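## Task

The cell is paused. Log: 05:01:04 MOVER delid E01 (N2), lid to LP3: done; 05:01:31 MOVER delid F10 (N1), lid to LP4: done; 05:01:58 MOVER delid E07 (N3), lid to LP1: done; 05:03:40 DISPENSER error, run aborted; 05:03:55 AUTO-RECOVER relid LP4 to N2: done; 05:04:26 AUTO-RECOVER stopped by watchdog. Lids carry no labels, so work out from the log which lid belongs to which plate. Seat every plate's own lid fully on it, keep each plate at its starting nest, then press CONTINUE. If what you see disagrees with the log, press CALL instead and leave every plate and lid exactly as it began. Pressing RETRY, CONTINUE or SKIP while holding labware, or while any plate at a nest is not seated in it or any lid there is not seated on a plate, fails the job. Anything held in place only by the robot does not count; release and move away at the end (resting on the panel housing, the CALL key or the needed key is still clear).

## Robot and tools

ROBOT. One six-joint arm (yam_st) with a two-finger parallel gripper. Joints from base out: waist, shoulder, elbow, wrist pitch, wrist yaw, wrist roll, then the finger gap. The fingers point along the gripper's +z axis and close along its y axis. The reported hand point (end_effector_position, link pinch) sits between the finger pads, roughly 1 cm back from the tips.

FRAME. Every pose is in the scene frame: origin on the table top under the arm base, +z up, +y to the left when looking along +x. Positions are metres; orientation is a unit quaternion written w first (qw, qx, qy, qz). The base may be slightly tilted, and the printed hand position can be off, more so far from the base.

SCENE. Labelled nests (N1, N2, ...) hold plates; labelled lid parks (LP1, ...) hold lids, in no fixed arrangement. The operator PANEL is on the +y side. Facing it, keys left to right: RETRY (white), CONTINUE (green), SKIP (yellow), CALL (blue). The first three are go keys and end the job the moment one goes down; after CALL the job ends once you stop. Push a key until it latches. A wrong or premature go key is usually worse than none. Release everything and seat all labware before pressing.

execute_actions(actions). actions is a list of actions; each action is a table of 1 to 15 rows, each row one control step of 1/30 s. If fewer than 15 rows are given, the final row is repeated to fill 15 steps. A row is 8 numbers: x, y, z, qw, qx, qy, qz, opening. x,y,z and the quaternion are an absolute target pose of the hand in the scene frame; opening runs -1 (closed) to +1 (fully open, 0.094 m). An action is rejected if its target lies more than 0.6 m from the hand's position at that action's start along any gripper axis; if the first action fails that check, or any action is malformed, nothing runs. An empty list just returns the current state and images. Repeat the quaternion in every row to hold orientation rather than copying a drifted reported one.

move(target, speed, blocking). target is one row of 8 numbers as above: an absolute pose plus opening, the opening applied at the start. The hand follows a straight path to it lasting 0.5 to 10 s (cut off at 10 s). speed is path top speed in m/s, 0.002 to 0.5, default 0.25; rotation is capped at twice that in rad/s. It does not avoid obstacles, may lag, stray or overshoot speed, particularly near full reach. Faster contact hits harder; aiming farther past a contact presses harder. With blocking=false the result comes after 0.5 s while motion continues; further actions or moves are refused until a result shows it ended, so use wait or stop. The result adds a move: line giving the outcome (done, off_target, moving, held, fault) and limits that acted (paced = pose clipped; held = a check blocked steps, after which motion can jump faster), plus distance to target.

wait(seconds): 0 to 10; lets time run with the last command held, returning early if a running move ends. stop(): brakes a running move (needs room; fingers keep moving). zoom_image(camera, region): camera is one of cam_head_left, cam_head_right, cam_high, cam_low, cam_wrist; region is [x0, y0, x1, y1] pixels, top-left origin, at most 504 by 504. read_manual(section): only "licences". finished_scene(scene): ends the current scene, given its number; irreversible.

MOTION LIMITS. Each step the commanded pose is clipped to within 70 mm and 16 degrees of the measured pose, then solved by damped IK, favouring position over orientation. After an action the arm continues only up to the last clipped pose, so long moves need several actions. Joint friction can leave the hand up to about 31 mm short; smaller commands may not move it. The elbow stops just before straight. Hand target in a result is the pose now being driven toward; a pose unreachable line means the clearance check (which treats the base mount as arm) changed or blocked the command.

RESULTS. Each result gives the pose, Joint positions and velocities (rad, rad/s; last entry finger gap in m), grip_measured (finger opening on the command scale, possibly off by about 1 mm consistently), step readings for actions (HELD marks restrained steps), and five 504x504 images in the order listed. Joint ranges: waist -2.618 to 3.054, shoulder 0 to 3.142, elbow 0 to 3.142, wrist pitch -1.571 to 1.571, wrist yaw -1.571 to 1.571, wrist roll -2.094 to 2.094.

GRIPPING. To hold something, command an opening about 0.03 below grip_measured; less margin grips lighter. Pad force tops out near 50 to 62 N, less on parts under about 2 mm thick, with a brief spike on first contact.

HEAT. Holding loads warms motors. MOTOR HOT appears from 75 °C; at 90 °C the arm halts for 10 s; at 100 °C motors and gripper go limp and the arm drops. These show as OVER-TEMPERATURE FAULT lines.

AVOID. Dropping or knocking anything off the table, slamming, hard hits or heavy pushing, and leaving the gripper holding anything when the job closes.

Each tool is called after "Request:" by a JSON object that holds its "op" and its "data", one argument or row to a line.

## Session

Request:
{"op": "execute_actions", "data": {
  "actions": []
}}

Scene clock: 0.00 s.
end_effector_position=(+0.5758, -0.0612, +0.1950) grip_measured=+1.000 end_effector_quat_wxyz=(+0.296, -0.496, +0.814, +0.068)
Joint positions: [-0.234  2.628  1.823  0.125 -1.263 -0.629  0.094]
Joint velocities: [-0.012  0.017 -0.022 -0.037  0.007 -0.022  0.   ]
Hand target: +0.576, -0.061, +0.195; +0.296, -0.496, +0.814, +0.068

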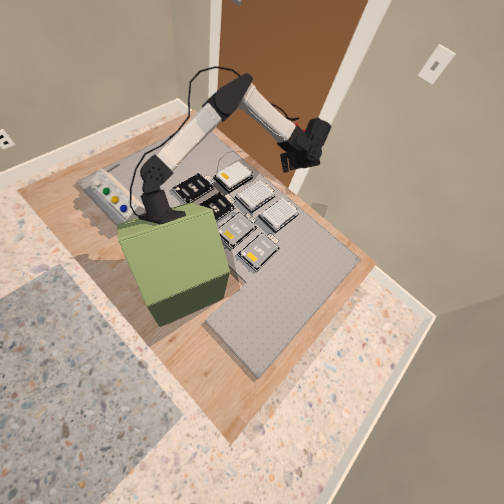

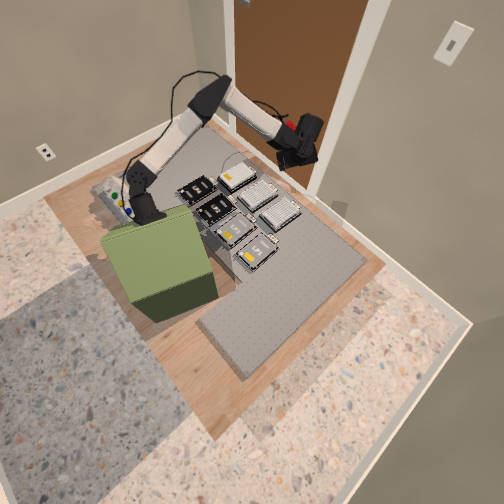

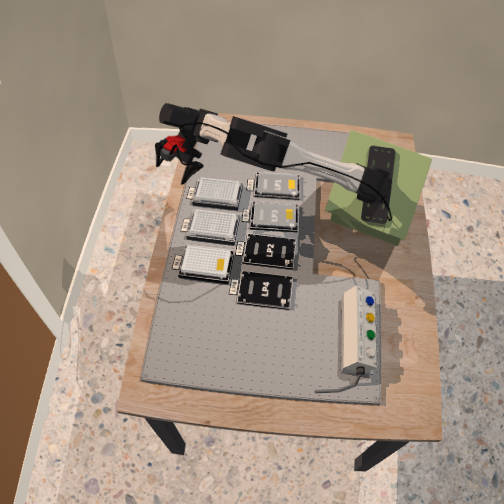

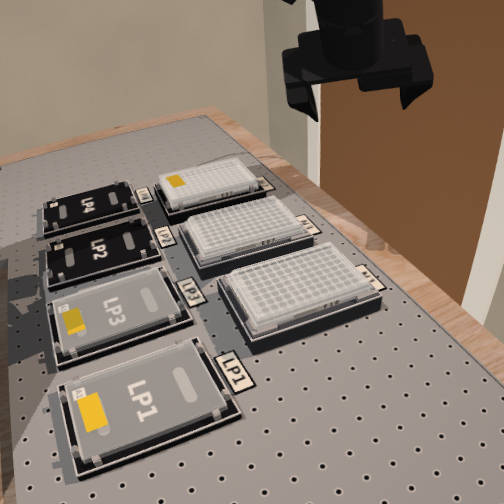

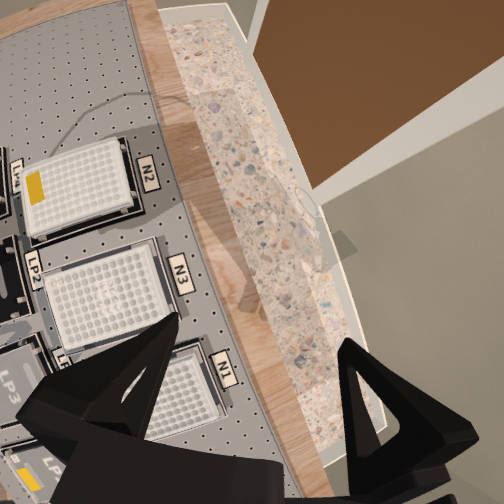

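Request:
{"op": "zoom_image", "data": {
  "camera": "cam_low",
  "region": [140, 140, 400, 360]
}}

Request:
{"op": "zoom_image", "data": {
  "camera": "cam_high",
  "region": [160, 160, 320, 320]
}}

Request:
{"op": "zoom_image", "data": {
  "camera": "cam_wrist",
  "region": [0, 120, 260, 460]
}}

Region (140, 140, 400, 360) of cam_low's 504x504 image, scaled by 1.938, with more detail than that image has; it fills the top 426 rows of this view, and the rest is white.

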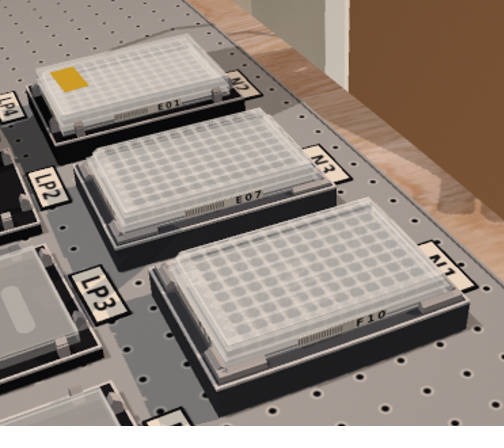

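Region (160, 160, 320, 320) of cam_high's 504x504 image, scaled by 3.150, with more detail than that image has.

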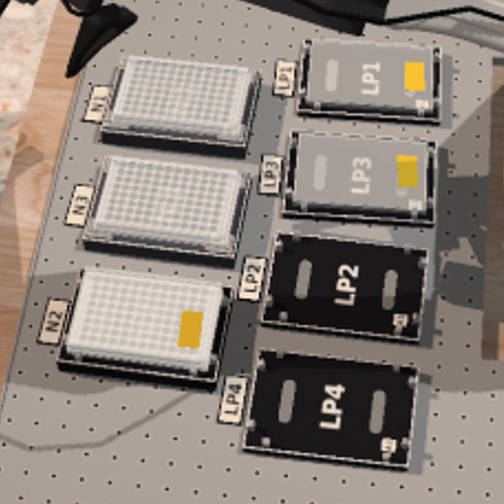

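Region (0, 120, 260, 460) of cam_wrist's 504x504 image, scaled by 1.482, with more detail than that image has; it fills the left 385 columns of this view, and the rest is white.

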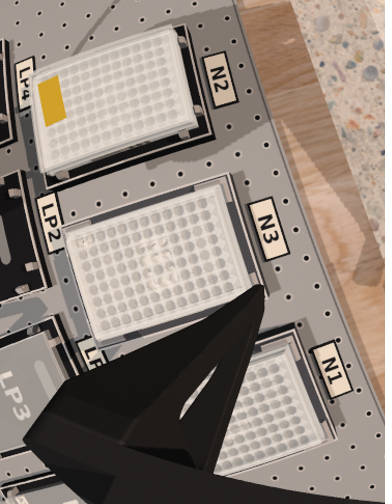

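Request:
{"op": "zoom_image", "data": {
  "camera": "cam_low",
  "region": [30, 170, 270, 480]
}}

Request:
{"op": "zoom_image", "data": {
  "camera": "cam_low",
  "region": [140, 140, 290, 240]
}}

Region (30, 170, 270, 480) of cam_low's 504x504 image, scaled by 1.626, with more detail than that image has; it fills the left 390 columns of this view, and the rest is white.

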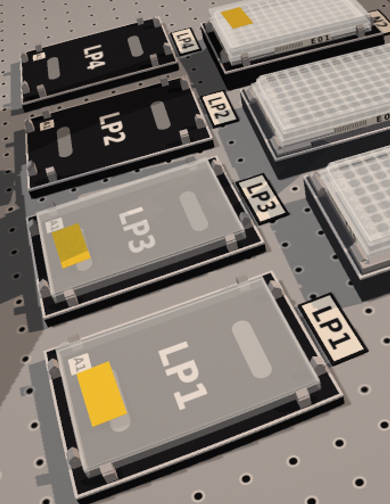

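Region (140, 140, 290, 240) of cam_low's 504x504 image, scaled by 3.360, with more detail than that image has.

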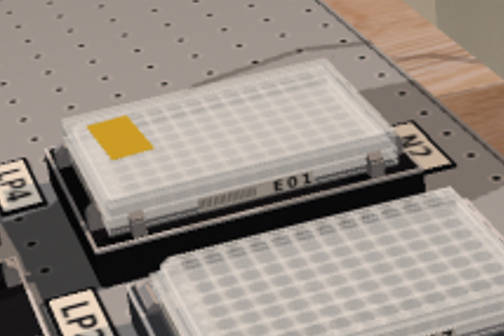

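Request:
{"op": "move", "data": {
  "target": [0.40, 0.0, 0.25, 0, 0, 1, 0, 1],
  "speed": 0.3
}}

Scene clock: 5.50 s.
end_effector_position=(+0.4098, +0.0028, +0.2484) grip_measured=+1.000 end_effector_quat_wxyz=(+0.005, -0.019, +1.000, +0.002)
Joint positions: [-0.234  2.085  1.525 -1.036 -0.817 -0.396  0.094]
Joint velocities: [ 0.007 -0.002  0.007  0.022 -0.051  0.051  0.   ]
Hand target: +0.400, +0.002, +0.250; -0.002, -0.002, +1.000, +0.000
Off the commanded pose: 0.010 m, 2 deg.
move: done
camera_calibration (this result's frames):
cam_wrist: T_world_to_cam=[[0.217208, -0.975391, -0.0378604, -0.0703693], [-0.880264, -0.212492, 0.424244, 0.306166], [-0.421849, -0.0588223, -0.904756, 0.520328], [0, 0, 0, 1]] pos_world=[0.504291, 0.0270271, 0.338216]

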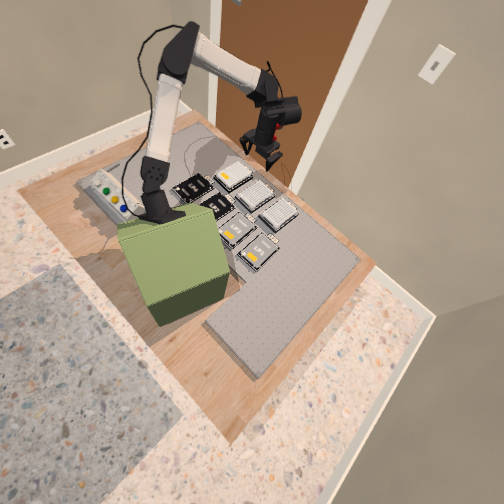

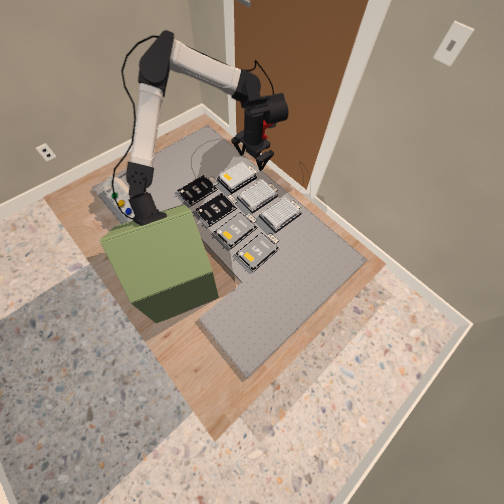

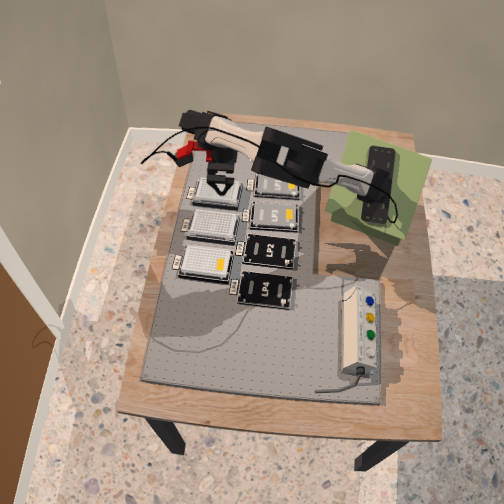

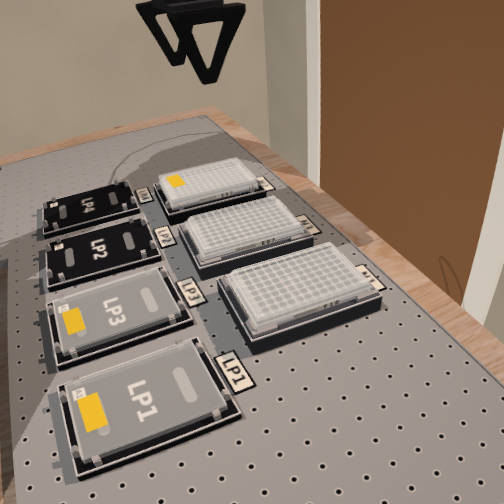

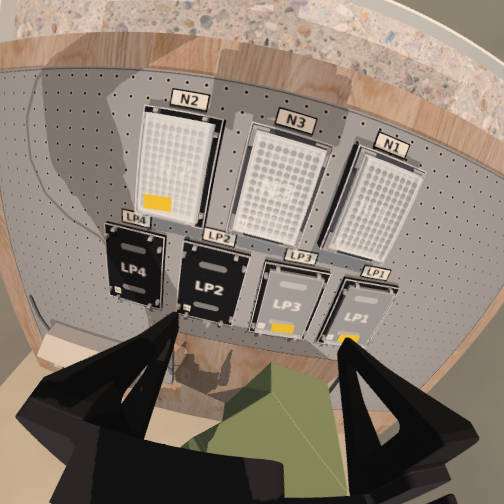

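Request:
{"op": "zoom_image", "data": {
  "camera": "cam_wrist",
  "region": [90, 80, 290, 340]
}}

Request:
{"op": "zoom_image", "data": {
  "camera": "cam_wrist",
  "region": [230, 100, 450, 360]
}}

Region (90, 80, 290, 340) of cam_wrist's 504x504 image, scaled by 1.938, with more detail than that image has; it fills the left 388 columns of this view, and the rest is white.

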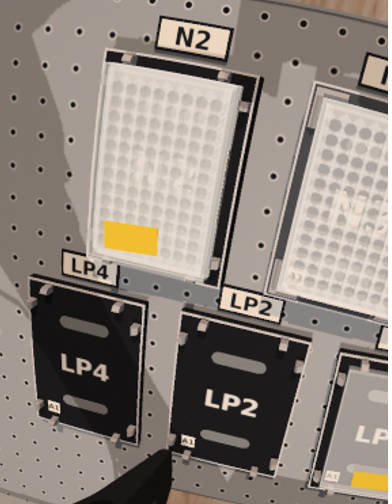

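Region (230, 100, 450, 360) of cam_wrist's 504x504 image, scaled by 1.938, with more detail than that image has; it fills the left 426 columns of this view, and the rest is white.

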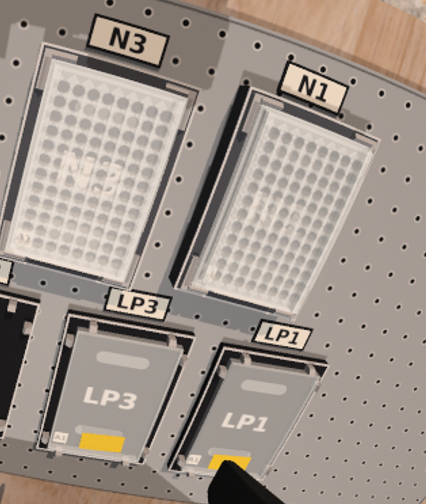

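Request:
{"op": "move", "data": {
  "target": [0.448, 0.127, 0.12, 0, 0, 1, 0, 1],
  "speed": 0.3
}}

Scene clock: 11.73 s.
end_effector_position=(+0.4391, +0.1268, +0.1205) grip_measured=+1.000 end_effector_quat_wxyz=(-0.009, +0.003, +1.000, +0.001)
Joint positions: [ 0.216  2.085  1.525 -0.634 -0.732  0.245  0.094]
Joint velocities: [-0.007  0.007 -0.012  0.022 -0.022 -0.051  0.   ]
Hand target: +0.449, +0.127, +0.120; +0.001, -0.000, +1.000, -0.001
Off the commanded pose: 0.009 m, 1 deg.
move: done
camera_calibration (this result's frames):
cam_wrist: T_world_to_cam=[[0.172118, -0.984202, -0.0414925, 0.0607077], [-0.876228, -0.17221, 0.450076, 0.402608], [-0.450111, -0.0411094, -0.892026, 0.43292], [0, 0, 0, 1]] pos_world=[0.53719, 0.146879, 0.207491]

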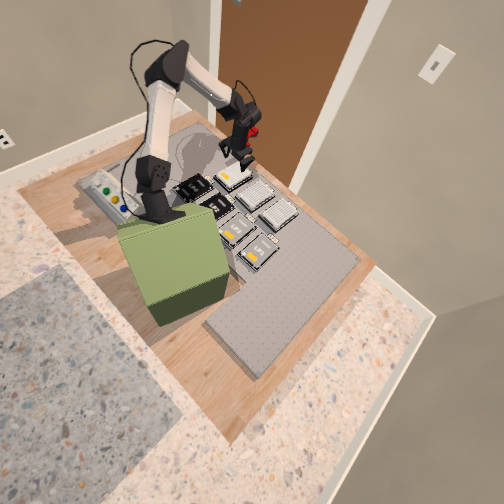

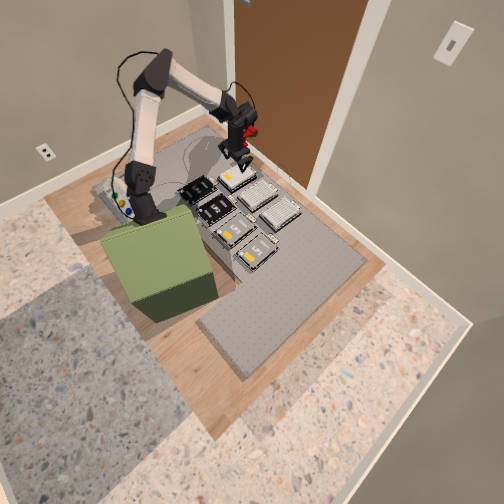

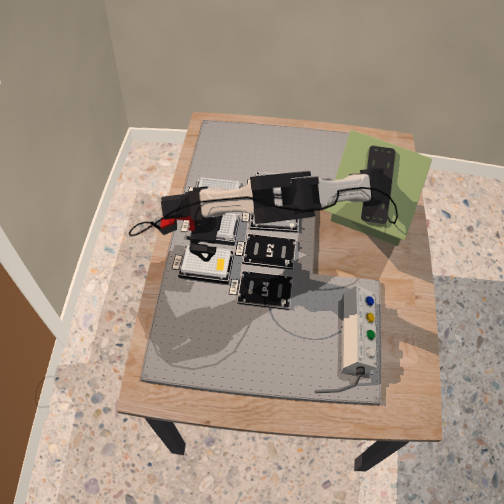

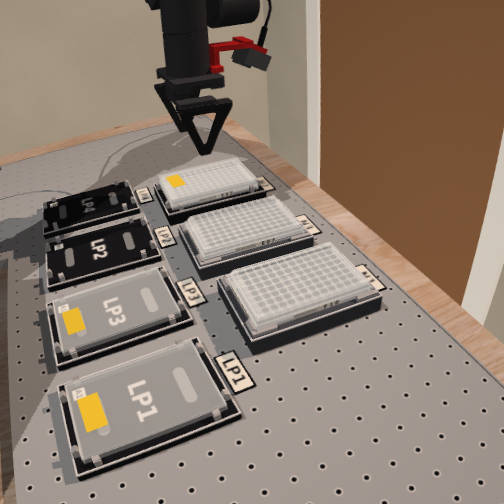

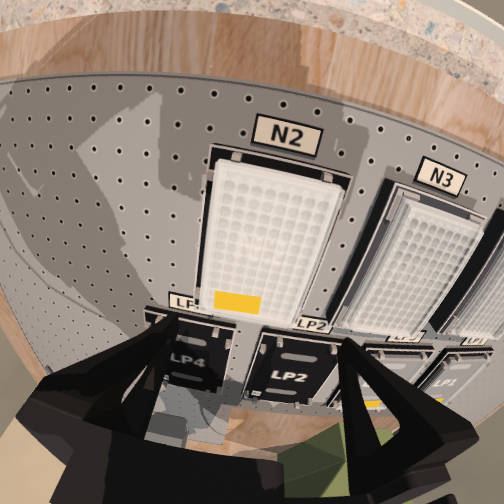

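Request:
{"op": "zoom_image", "data": {
  "camera": "cam_wrist",
  "region": [160, 120, 400, 360]
}}

Region (160, 120, 400, 360) of cam_wrist's 504x504 image, scaled by 2.100, with more detail than that image has.

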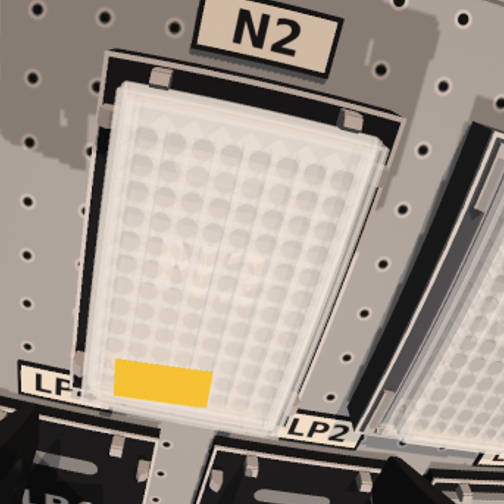

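Request:
{"op": "move", "data": {
  "target": [0.451, 0.132, 0.09, 0, 0, 1, 0, 1],
  "speed": 0.1
}}

Scene clock: 15.03 s.
end_effector_position=(+0.4399, +0.1255, +0.0929) grip_measured=+1.000 end_effector_quat_wxyz=(-0.010, +0.011, +1.000, -0.001)
Joint positions: [ 0.258  2.139  1.525 -0.551 -0.712  0.309  0.094]
Joint velocities: [-0.007 -0.017  0.007  0.081  0.022  0.022  0.   ]
Hand target: +0.451, +0.132, +0.090; +0.000, -0.000, +1.000, +0.000
Off the commanded pose: 0.013 m, 2 deg.
move: off_target
camera_calibration (this result's frames):
cam_wrist: T_world_to_cam=[[0.156514, -0.986985, -0.0369386, 0.0649303], [-0.877811, -0.156149, 0.452842, 0.41389], [-0.452716, -0.0384508, -0.890825, 0.409313], [0, 0, 0, 1]] pos_world=[0.538457, 0.144452, 0.179598]

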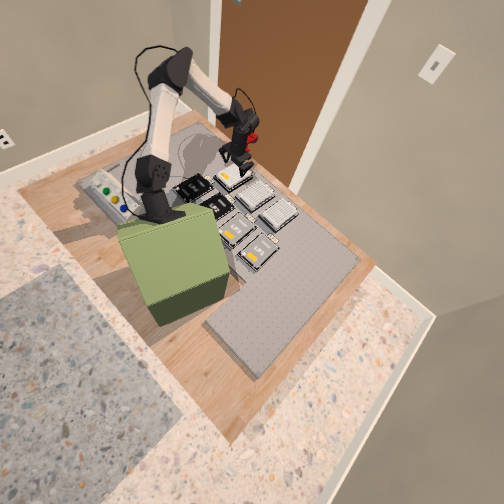

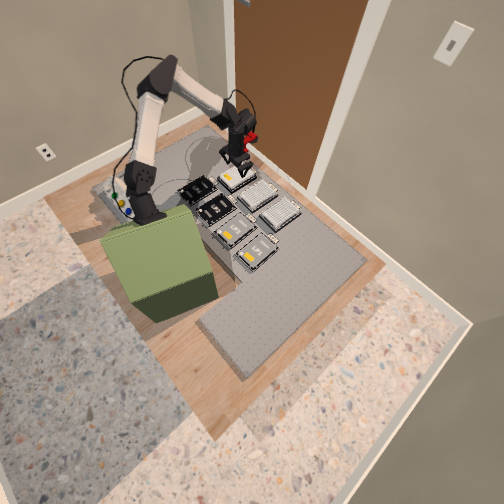

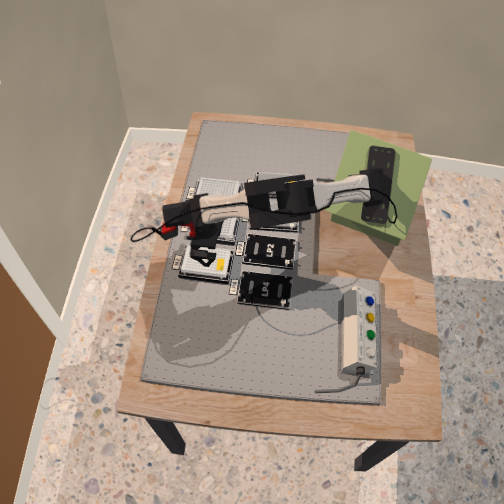

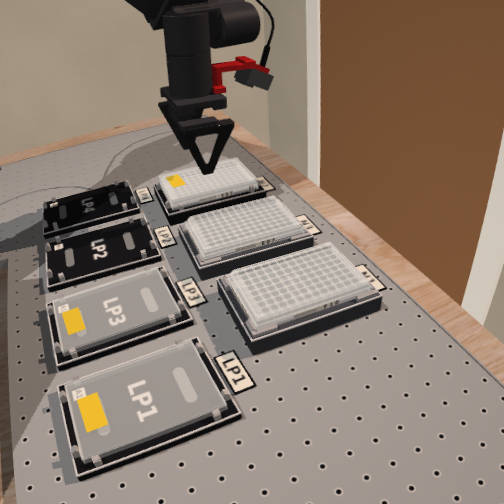

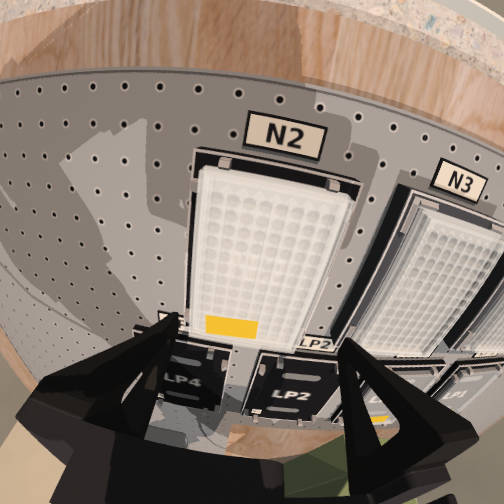

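Request:
{"op": "execute_actions", "data": {
  "actions": [
    [[0.465,0.140,0.088,0,0,1,0,1]],
    [[0.465,0.140,0.088,0,0,1,0,1]]
  ]
}}

Scene clock: 16.27 s.
end_effector_position=(+0.4666, +0.1391, +0.0970) grip_measured=+1.000 end_effector_quat_wxyz=(+0.010, -0.003, +1.000, +0.004)
Joint positions: [ 0.261  2.172  1.637 -0.571 -0.708  0.32   0.094]
Joint velocities: [ 0.007  0.012 -0.002 -0.022  0.022 -0.022  0.   ]
Hand target: +0.465, +0.140, +0.088; +0.000, -0.000, +1.000, +0.000
Off the commanded pose: 0.009 m, 1 deg.
Step readings (end_effector_position; steps 1 to 15: 1st action; 16 to 30: 2nd action):
0: (+0.4402, +0.1255, +0.0929)
1: (+0.4419, +0.1262, +0.0932)
2: (+0.4474, +0.1278, +0.0930)
4: (+0.4586, +0.1326, +0.0939)
8: (+0.4672, +0.1393, +0.0969)
15: (+0.4669, +0.1392, +0.0970)
16: (+0.4668, +0.1392, +0.0970)
17: (+0.4668, +0.1392, +0.0970)
19: (+0.4667, +0.1391, +0.0970)
23: (+0.4667, +0.1391, +0.0970)
30: end_effector_position above
camera_calibration (this result's frames):
cam_wrist: T_world_to_cam=[[0.186117, -0.98174, -0.0393448, 0.0600051], [-0.890509, -0.185471, 0.415445, 0.451259], [-0.415156, -0.0422843, -0.908767, 0.410322], [0, 0, 0, 1]] pos_world=[0.56103, 0.159955, 0.187774]

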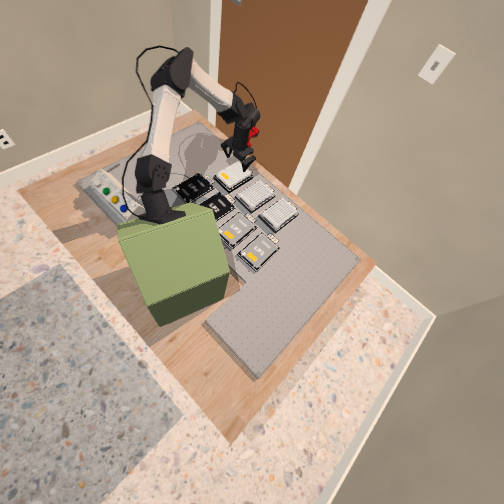

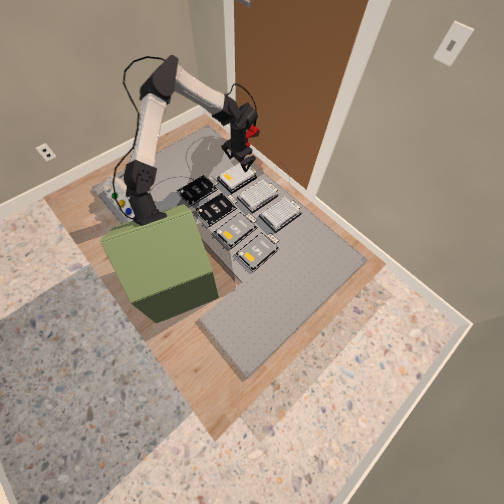

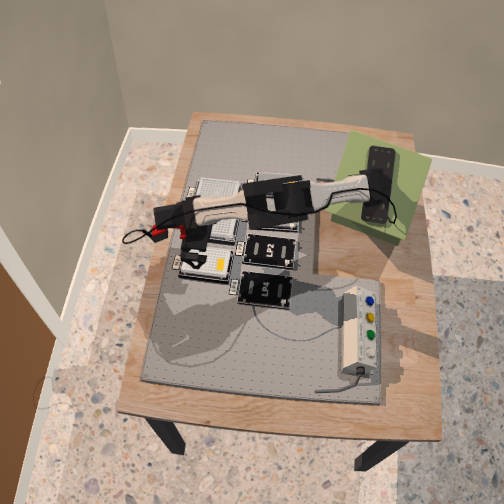

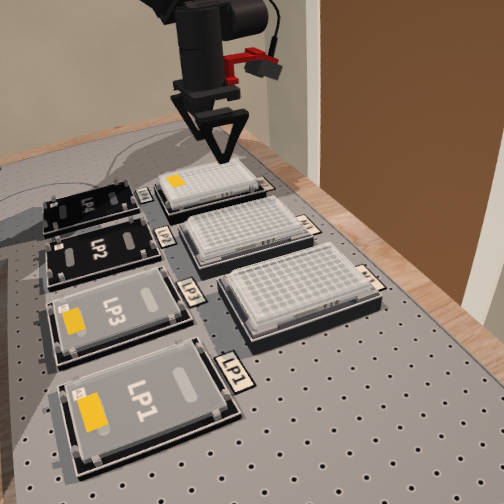

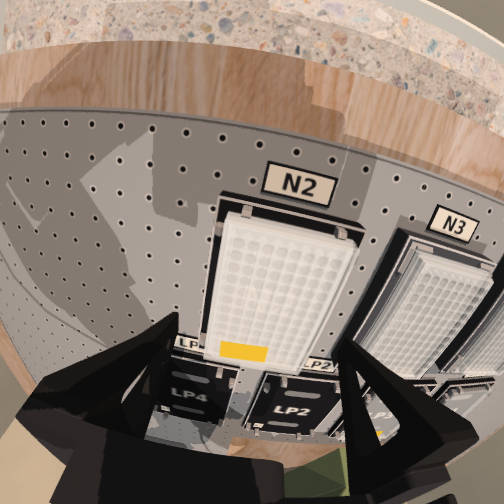

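Request:
{"op": "execute_actions", "data": {
  "actions": [
    [[0.451,0.132,0.085,0,0,1,0,1]],
    [[0.451,0.132,0.085,0,0,1,0,1]]
  ]
}}

Scene clock: 18.27 s.
end_effector_position=(+0.4594, +0.1316, +0.0913) grip_measured=+1.000 end_effector_quat_wxyz=(+0.007, -0.000, +1.000, +0.002)
Joint positions: [ 0.261  2.171  1.593 -0.537 -0.707  0.32   0.094]
Joint velocities: [-0.002 -0.002 -0.007  0.037 -0.007 -0.007  0.   ]
Hand target: +0.451, +0.132, +0.085; -0.000, -0.000, +1.000, -0.000
Off the commanded pose: 0.011 m, 1 deg.
Step readings (end_effector_position; steps 1 to 15: 1st action; 16 to 30: 2nd action):
0: (+0.4666, +0.1391, +0.0970)
1: (+0.4663, +0.1384, +0.0963)
2: (+0.4652, +0.1373, +0.0955)
4: (+0.4610, +0.1337, +0.0931)
8: (+0.4572, +0.1309, +0.0913)
15: (+0.4589, +0.1315, +0.0913)
16: (+0.4590, +0.1315, +0.0913)
17: (+0.4591, +0.1315, +0.0913)
19: (+0.4592, +0.1316, +0.0913)
23: (+0.4593, +0.1316, +0.0913)
30: end_effector_position above
camera_calibration (this result's frames):
cam_wrist: T_world_to_cam=[[0.180778, -0.982781, -0.0382203, 0.0562804], [-0.889084, -0.179912, 0.420905, 0.443926], [-0.420534, -0.0421094, -0.906299, 0.404056], [0, 0, 0, 1]] pos_world=[0.554433, 0.152193, 0.181496]

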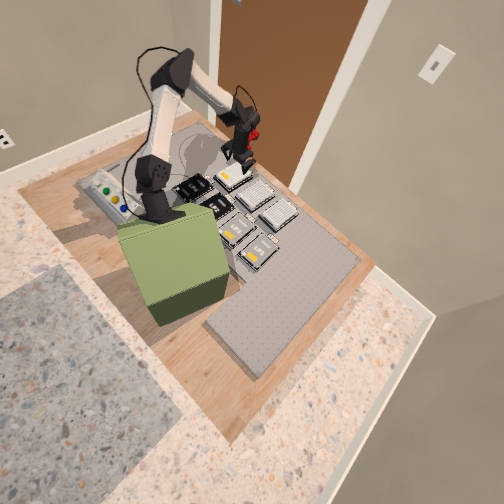

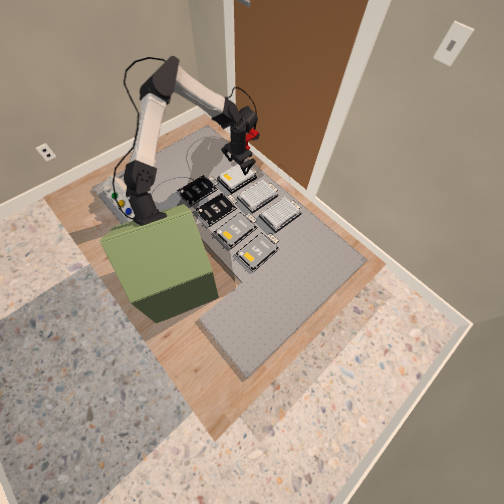

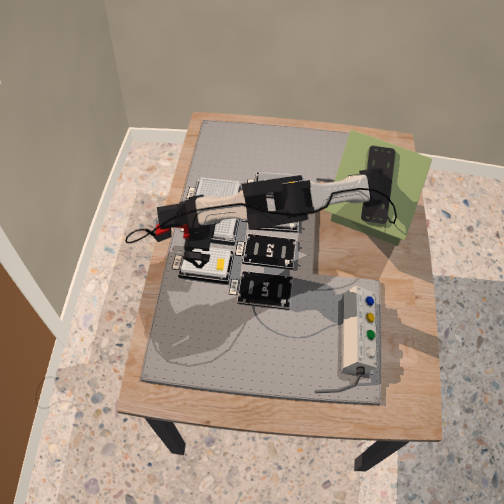

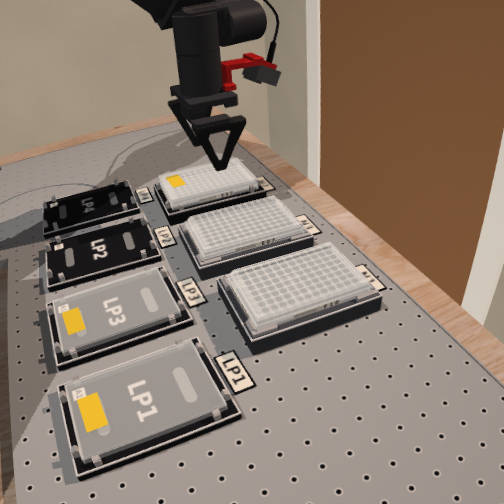

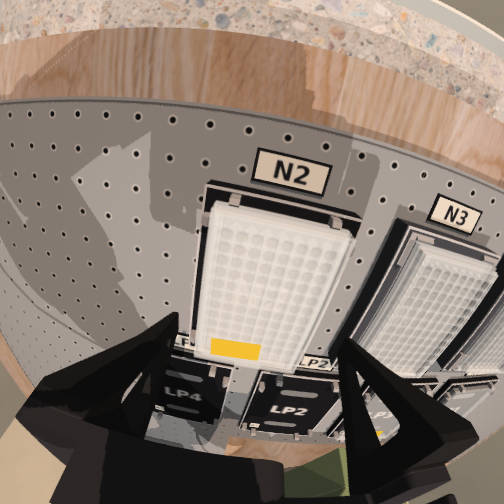

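Request:
{"op": "execute_actions", "data": {
  "actions": [
    [[0.447,0.132,0.075,0,0,1,0,1],[0.447,0.132,0.072,0,0,1,0,1],[0.447,0.132,0.069,0,0,1,0,1],[0.447,0.132,0.066,0,0,1,0,1],[0.447,0.132,0.063,0,0,1,0,1],[0.447,0.132,0.060,0,0,1,0,1]],
    [[0.447,0.132,0.060,0,0,1,0,1]]
  ]
}}

Scene clock: 19.80 s.
end_effector_position=(+0.4576, +0.1423, +0.0720) grip_measured=+1.000 end_effector_quat_wxyz=(+0.013, -0.011, +1.000, +0.007)
Joint positions: [ 0.307  2.183  1.572 -0.452 -0.691  0.362  0.094]
Joint velocities: [-0.007 -0.012 -0.007 -0.037 -0.007 -0.11   0.   ]
Hand target: +0.447, +0.132, +0.060; -0.000, -0.000, +1.000, -0.000
Off the commanded pose: 0.019 m, 2 deg.
Step readings (end_effector_position; steps 1 to 15: 1st action; 16 to 30: 2nd action):
0: (+0.4594, +0.1316, +0.0913)
1: (+0.4593, +0.1316, +0.0904)
2: (+0.4594, +0.1319, +0.0892)
4: (+0.4573, +0.1336, +0.0852)
8: (+0.4554, +0.1410, +0.0762)
15: (+0.4564, +0.1420, +0.0719)
16: (+0.4567, +0.1422, +0.0719)
17: (+0.4569, +0.1422, +0.0719)
19: (+0.4572, +0.1422, +0.0719)
23: (+0.4575, +0.1423, +0.0720)
30: end_effector_position above
camera_calibration (this result's frames):
cam_wrist: T_world_to_cam=[[0.202609, -0.978245, -0.0445744, 0.0562011], [-0.889831, -0.202919, 0.408686, 0.45694], [-0.40884, -0.0431397, -0.911586, 0.381382], [0, 0, 0, 1]] pos_world=[0.551136, 0.164153, 0.163423]

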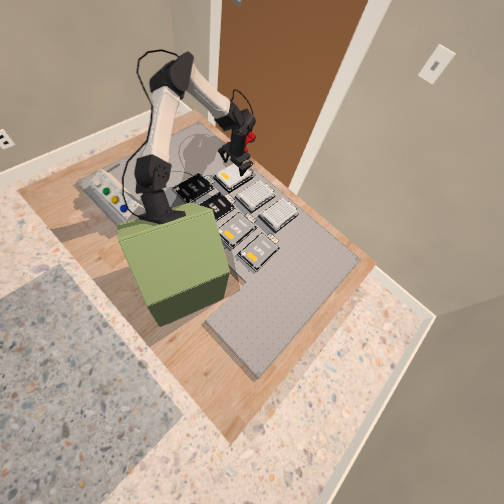

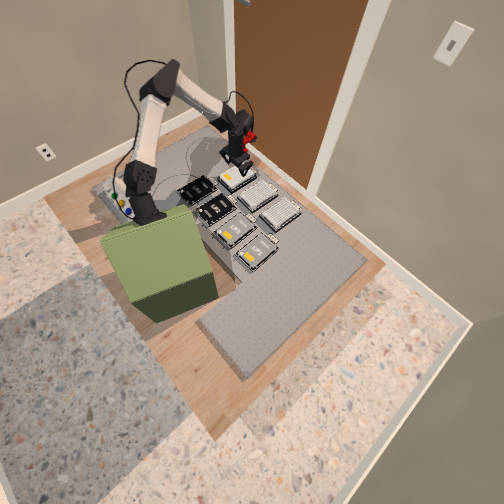

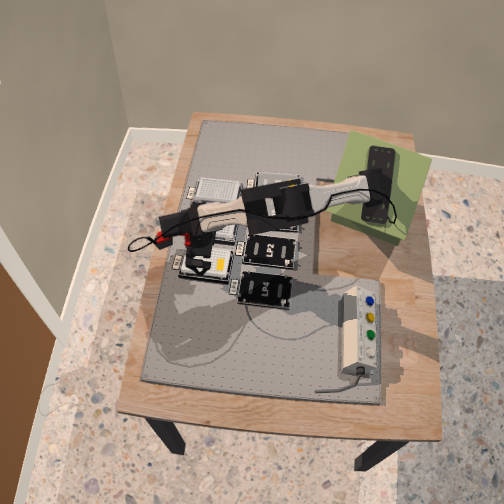

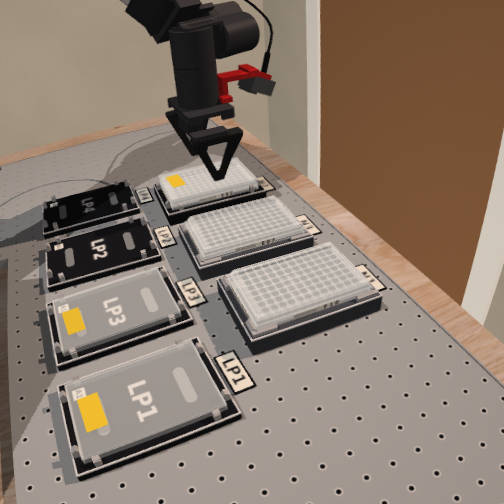

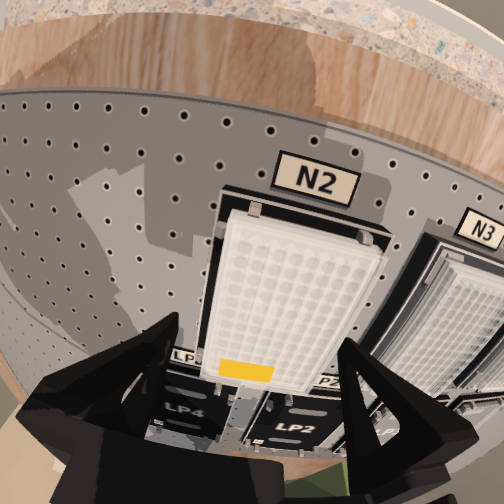

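Request:
{"op": "execute_actions", "data": {
  "actions": [
    [[0.441,0.122,0.11,0,0,1,0,1]],
    [[0.441,0.122,0.105,0,0,1,0,1],[0.441,0.122,0.102,0,0,1,0,1],[0.441,0.122,0.099,0,0,1,0,1],[0.441,0.122,0.096,0,0,1,0,1],[0.441,0.122,0.093,0,0,1,0,1],[0.441,0.122,0.090,0,0,1,0,1],[0.441,0.122,0.087,0,0,1,0,1],[0.441,0.122,0.084,0,0,1,0,1],[0.441,0.122,0.081,0,0,1,0,1],[0.441,0.122,0.078,0,0,1,0,1],[0.441,0.122,0.075,0,0,1,0,1],[0.441,0.122,0.072,0,0,1,0,1],[0.441,0.122,0.069,0,0,1,0,1],[0.441,0.122,0.066,0,0,1,0,1],[0.441,0.122,0.063,0,0,1,0,1]],
    [[0.441,0.122,0.063,0,0,1,0,1]]
  ]
}}

Scene clock: 25.53 s.
end_effector_position=(+0.4515, +0.1292, +0.0739) grip_measured=+1.000 end_effector_quat_wxyz=(+0.012, -0.009, +1.000, +0.006)
Joint positions: [ 0.286  2.176  1.526 -0.432 -0.699  0.342  0.094]
Joint velocities: [ 0.007  0.007  0.012  0.022 -0.037 -0.022  0.   ]
Hand target: +0.441, +0.122, +0.063; -0.000, -0.000, +1.000, -0.000
Off the commanded pose: 0.017 m, 2 deg.
Step readings (end_effector_position; steps 1 to 15: 1st action; 16 to 30: 2nd action; 31 to 45: 3rd action):
0: (+0.4577, +0.1424, +0.0720)
1: (+0.4566, +0.1414, +0.0745)
2: (+0.4524, +0.1389, +0.0790)
4: (+0.4499, +0.1320, +0.0923)
8: (+0.4562, +0.1233, +0.1107)
15: (+0.4531, +0.1229, +0.1118)
16: (+0.4530, +0.1229, +0.1118)
17: (+0.4530, +0.1229, +0.1118)
19: (+0.4530, +0.1238, +0.1111)
23: (+0.4537, +0.1296, +0.1068)
30: (+0.4510, +0.1321, +0.0843)
31: (+0.4503, +0.1315, +0.0810)
32: (+0.4496, +0.1306, +0.0781)
34: (+0.4487, +0.1292, +0.0746)
38: (+0.4500, +0.1288, +0.0739)
45: end_effector_position above
camera_calibration (this result's frames):
cam_wrist: T_world_to_cam=[[0.197324, -0.979415, -0.0425282, 0.0470871], [-0.889854, -0.197146, 0.411453, 0.447066], [-0.411367, -0.0433455, -0.910438, 0.381144], [0, 0, 0, 1]] pos_world=[0.545322, 0.150776, 0.165064]

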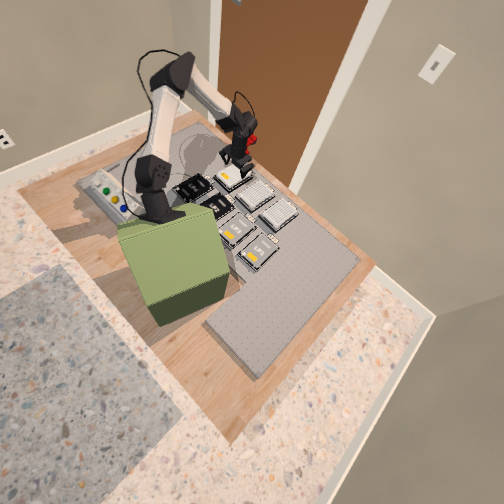

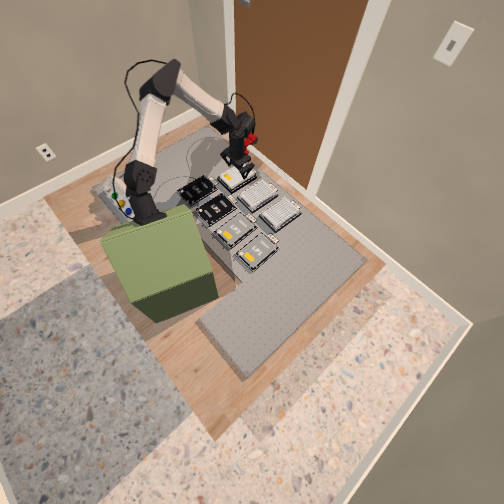

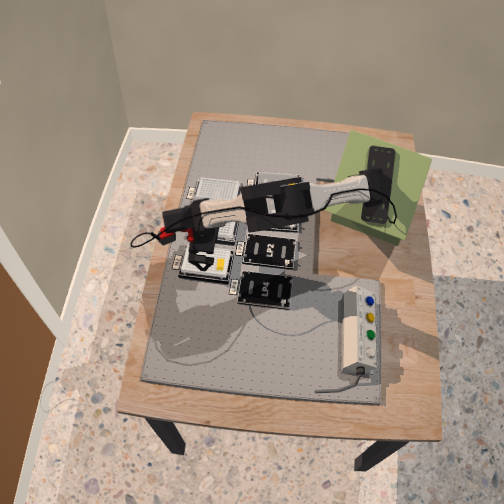

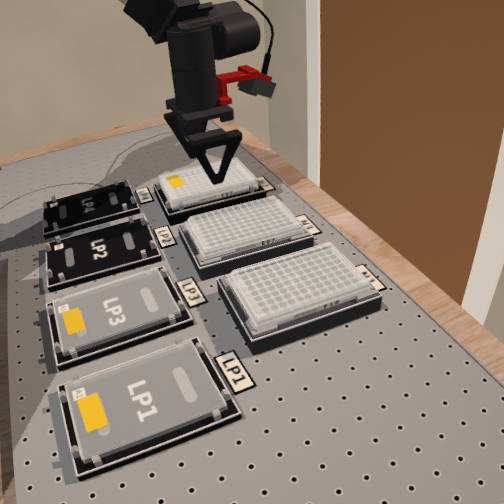

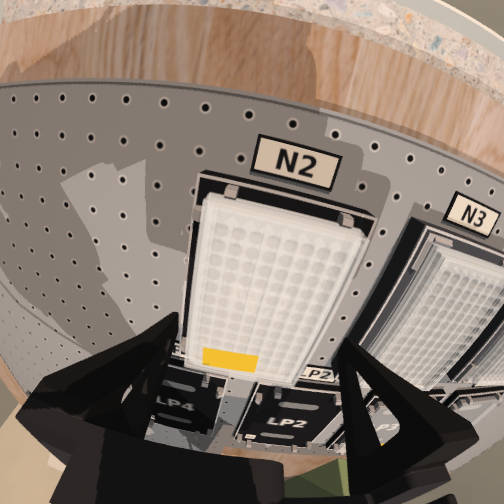

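Request:
{"op": "zoom_image", "data": {
  "camera": "cam_wrist",
  "region": [150, 240, 380, 400]
}}

Request:
{"op": "zoom_image", "data": {
  "camera": "cam_low",
  "region": [140, 120, 290, 240]
}}

Region (150, 240, 380, 400) of cam_wrist's 504x504 image, scaled by 2.191, with more detail than that image has; it fills the top 351 rows of this view, and the rest is white.

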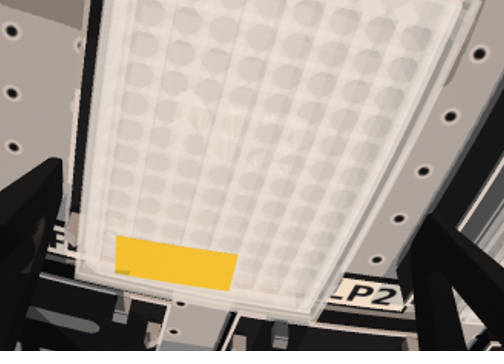

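Region (140, 120, 290, 240) of cam_low's 504x504 image, scaled by 3.360, with more detail than that image has; it fills the top 403 rows of this view, and the rest is white.

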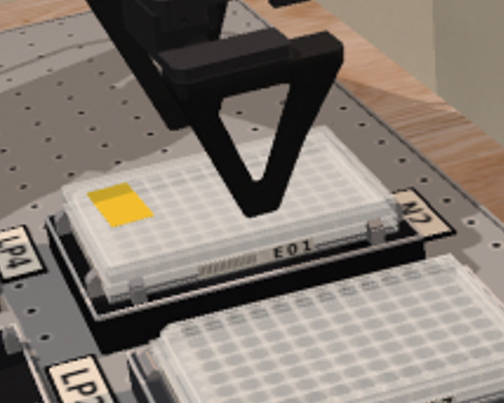

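Request:
{"op": "execute_actions", "data": {
  "actions": [
    [[0.441,0.123,0.061,0,0,1,0,1],[0.441,0.124,0.059,0,0,1,0,1],[0.441,0.125,0.057,0,0,1,0,1],[0.441,0.126,0.055,0,0,1,0,1],[0.441,0.126,0.053,0,0,1,0,1],[0.441,0.126,0.052,0,0,1,0,1]],
    [[0.441,0.126,0.052,0,0,1,0,1]]
  ]
}}

Scene clock: 28.97 s.
end_effector_position=(+0.4498, +0.1329, +0.0632) grip_measured=+1.000 end_effector_quat_wxyz=(+0.011, -0.007, +1.000, +0.005)
Joint positions: [ 0.309  2.19   1.526 -0.403 -0.688  0.369  0.094]
Joint velocities: [-0.002 -0.012 -0.012 -0.022 -0.022 -0.007  0.   ]
Hand target: +0.441, +0.126, +0.052; -0.000, -0.000, +1.000, -0.000
Off the commanded pose: 0.016 m, 2 deg.
Step readings (end_effector_position; steps 1 to 15: 1st action; 16 to 30: 2nd action):
0: (+0.4518, +0.1293, +0.0739)
1: (+0.4518, +0.1293, +0.0739)
2: (+0.4521, +0.1292, +0.0739)
4: (+0.4527, +0.1299, +0.0733)
8: (+0.4515, +0.1339, +0.0682)
15: (+0.4493, +0.1328, +0.0632)
16: (+0.4494, +0.1328, +0.0632)
17: (+0.4495, +0.1328, +0.0632)
19: (+0.4497, +0.1329, +0.0632)
23: (+0.4498, +0.1328, +0.0632)
30: end_effector_position above
camera_calibration (this result's frames):
cam_wrist: T_world_to_cam=[[0.194848, -0.979921, -0.0423081, 0.0516899], [-0.889628, -0.194729, 0.413088, 0.450201], [-0.413033, -0.0428508, -0.909708, 0.37158], [0, 0, 0, 1]] pos_world=[0.543915, 0.154242, 0.154243]

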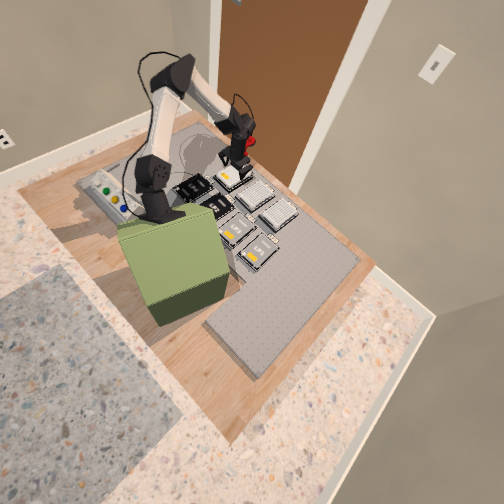

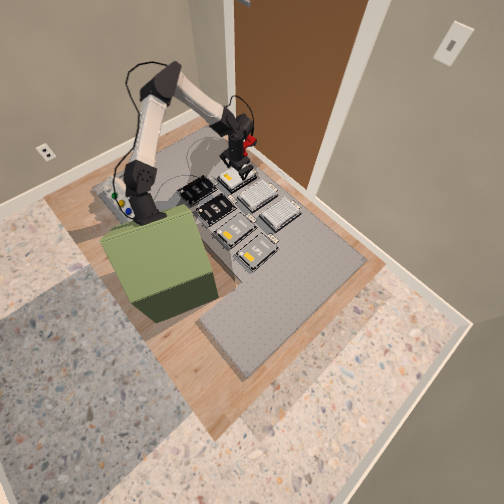

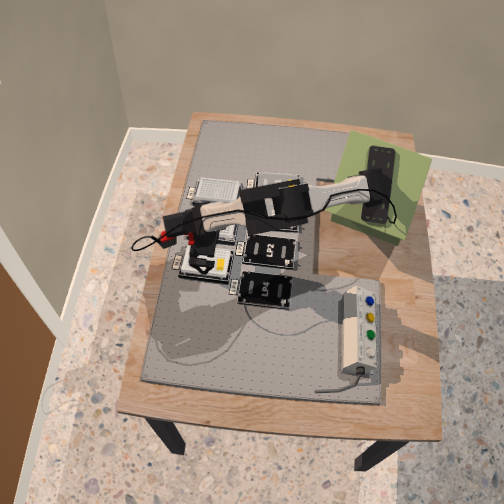

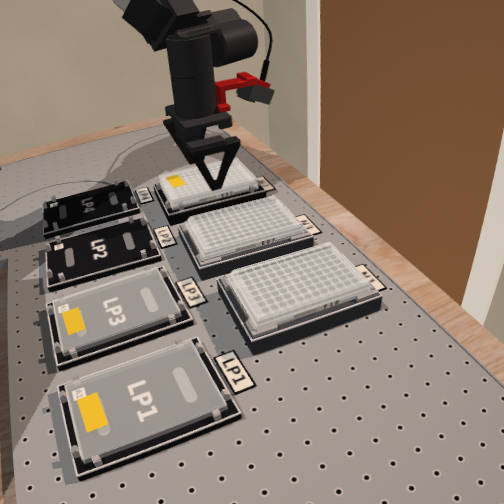

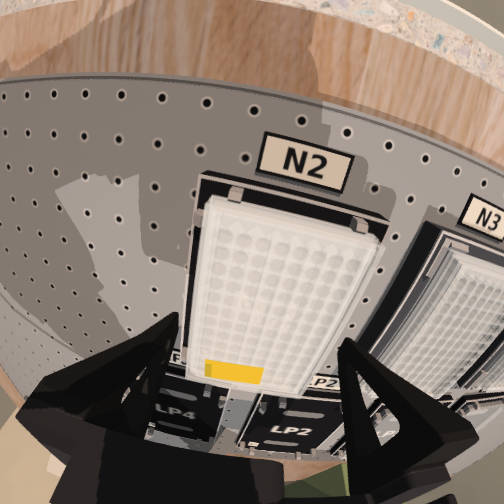

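Request:
{"op": "zoom_image", "data": {
  "camera": "cam_wrist",
  "region": [150, 240, 380, 410]
}}

Request:
{"op": "zoom_image", "data": {
  "camera": "cam_low",
  "region": [150, 140, 280, 230]
}}

Region (150, 240, 380, 410) of cam_wrist's 504x504 image, scaled by 2.191, with more detail than that image has; it fills the top 373 rows of this view, and the rest is white.

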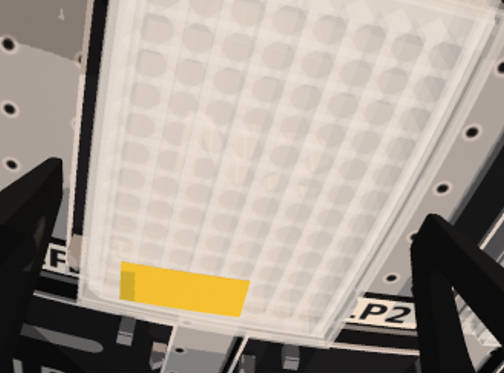

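Region (150, 140, 280, 230) of cam_low's 504x504 image, scaled by 3.877, with more detail than that image has; it fills the top 349 rows of this view, and the rest is white.

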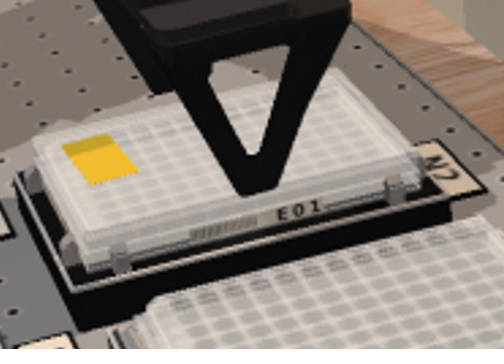

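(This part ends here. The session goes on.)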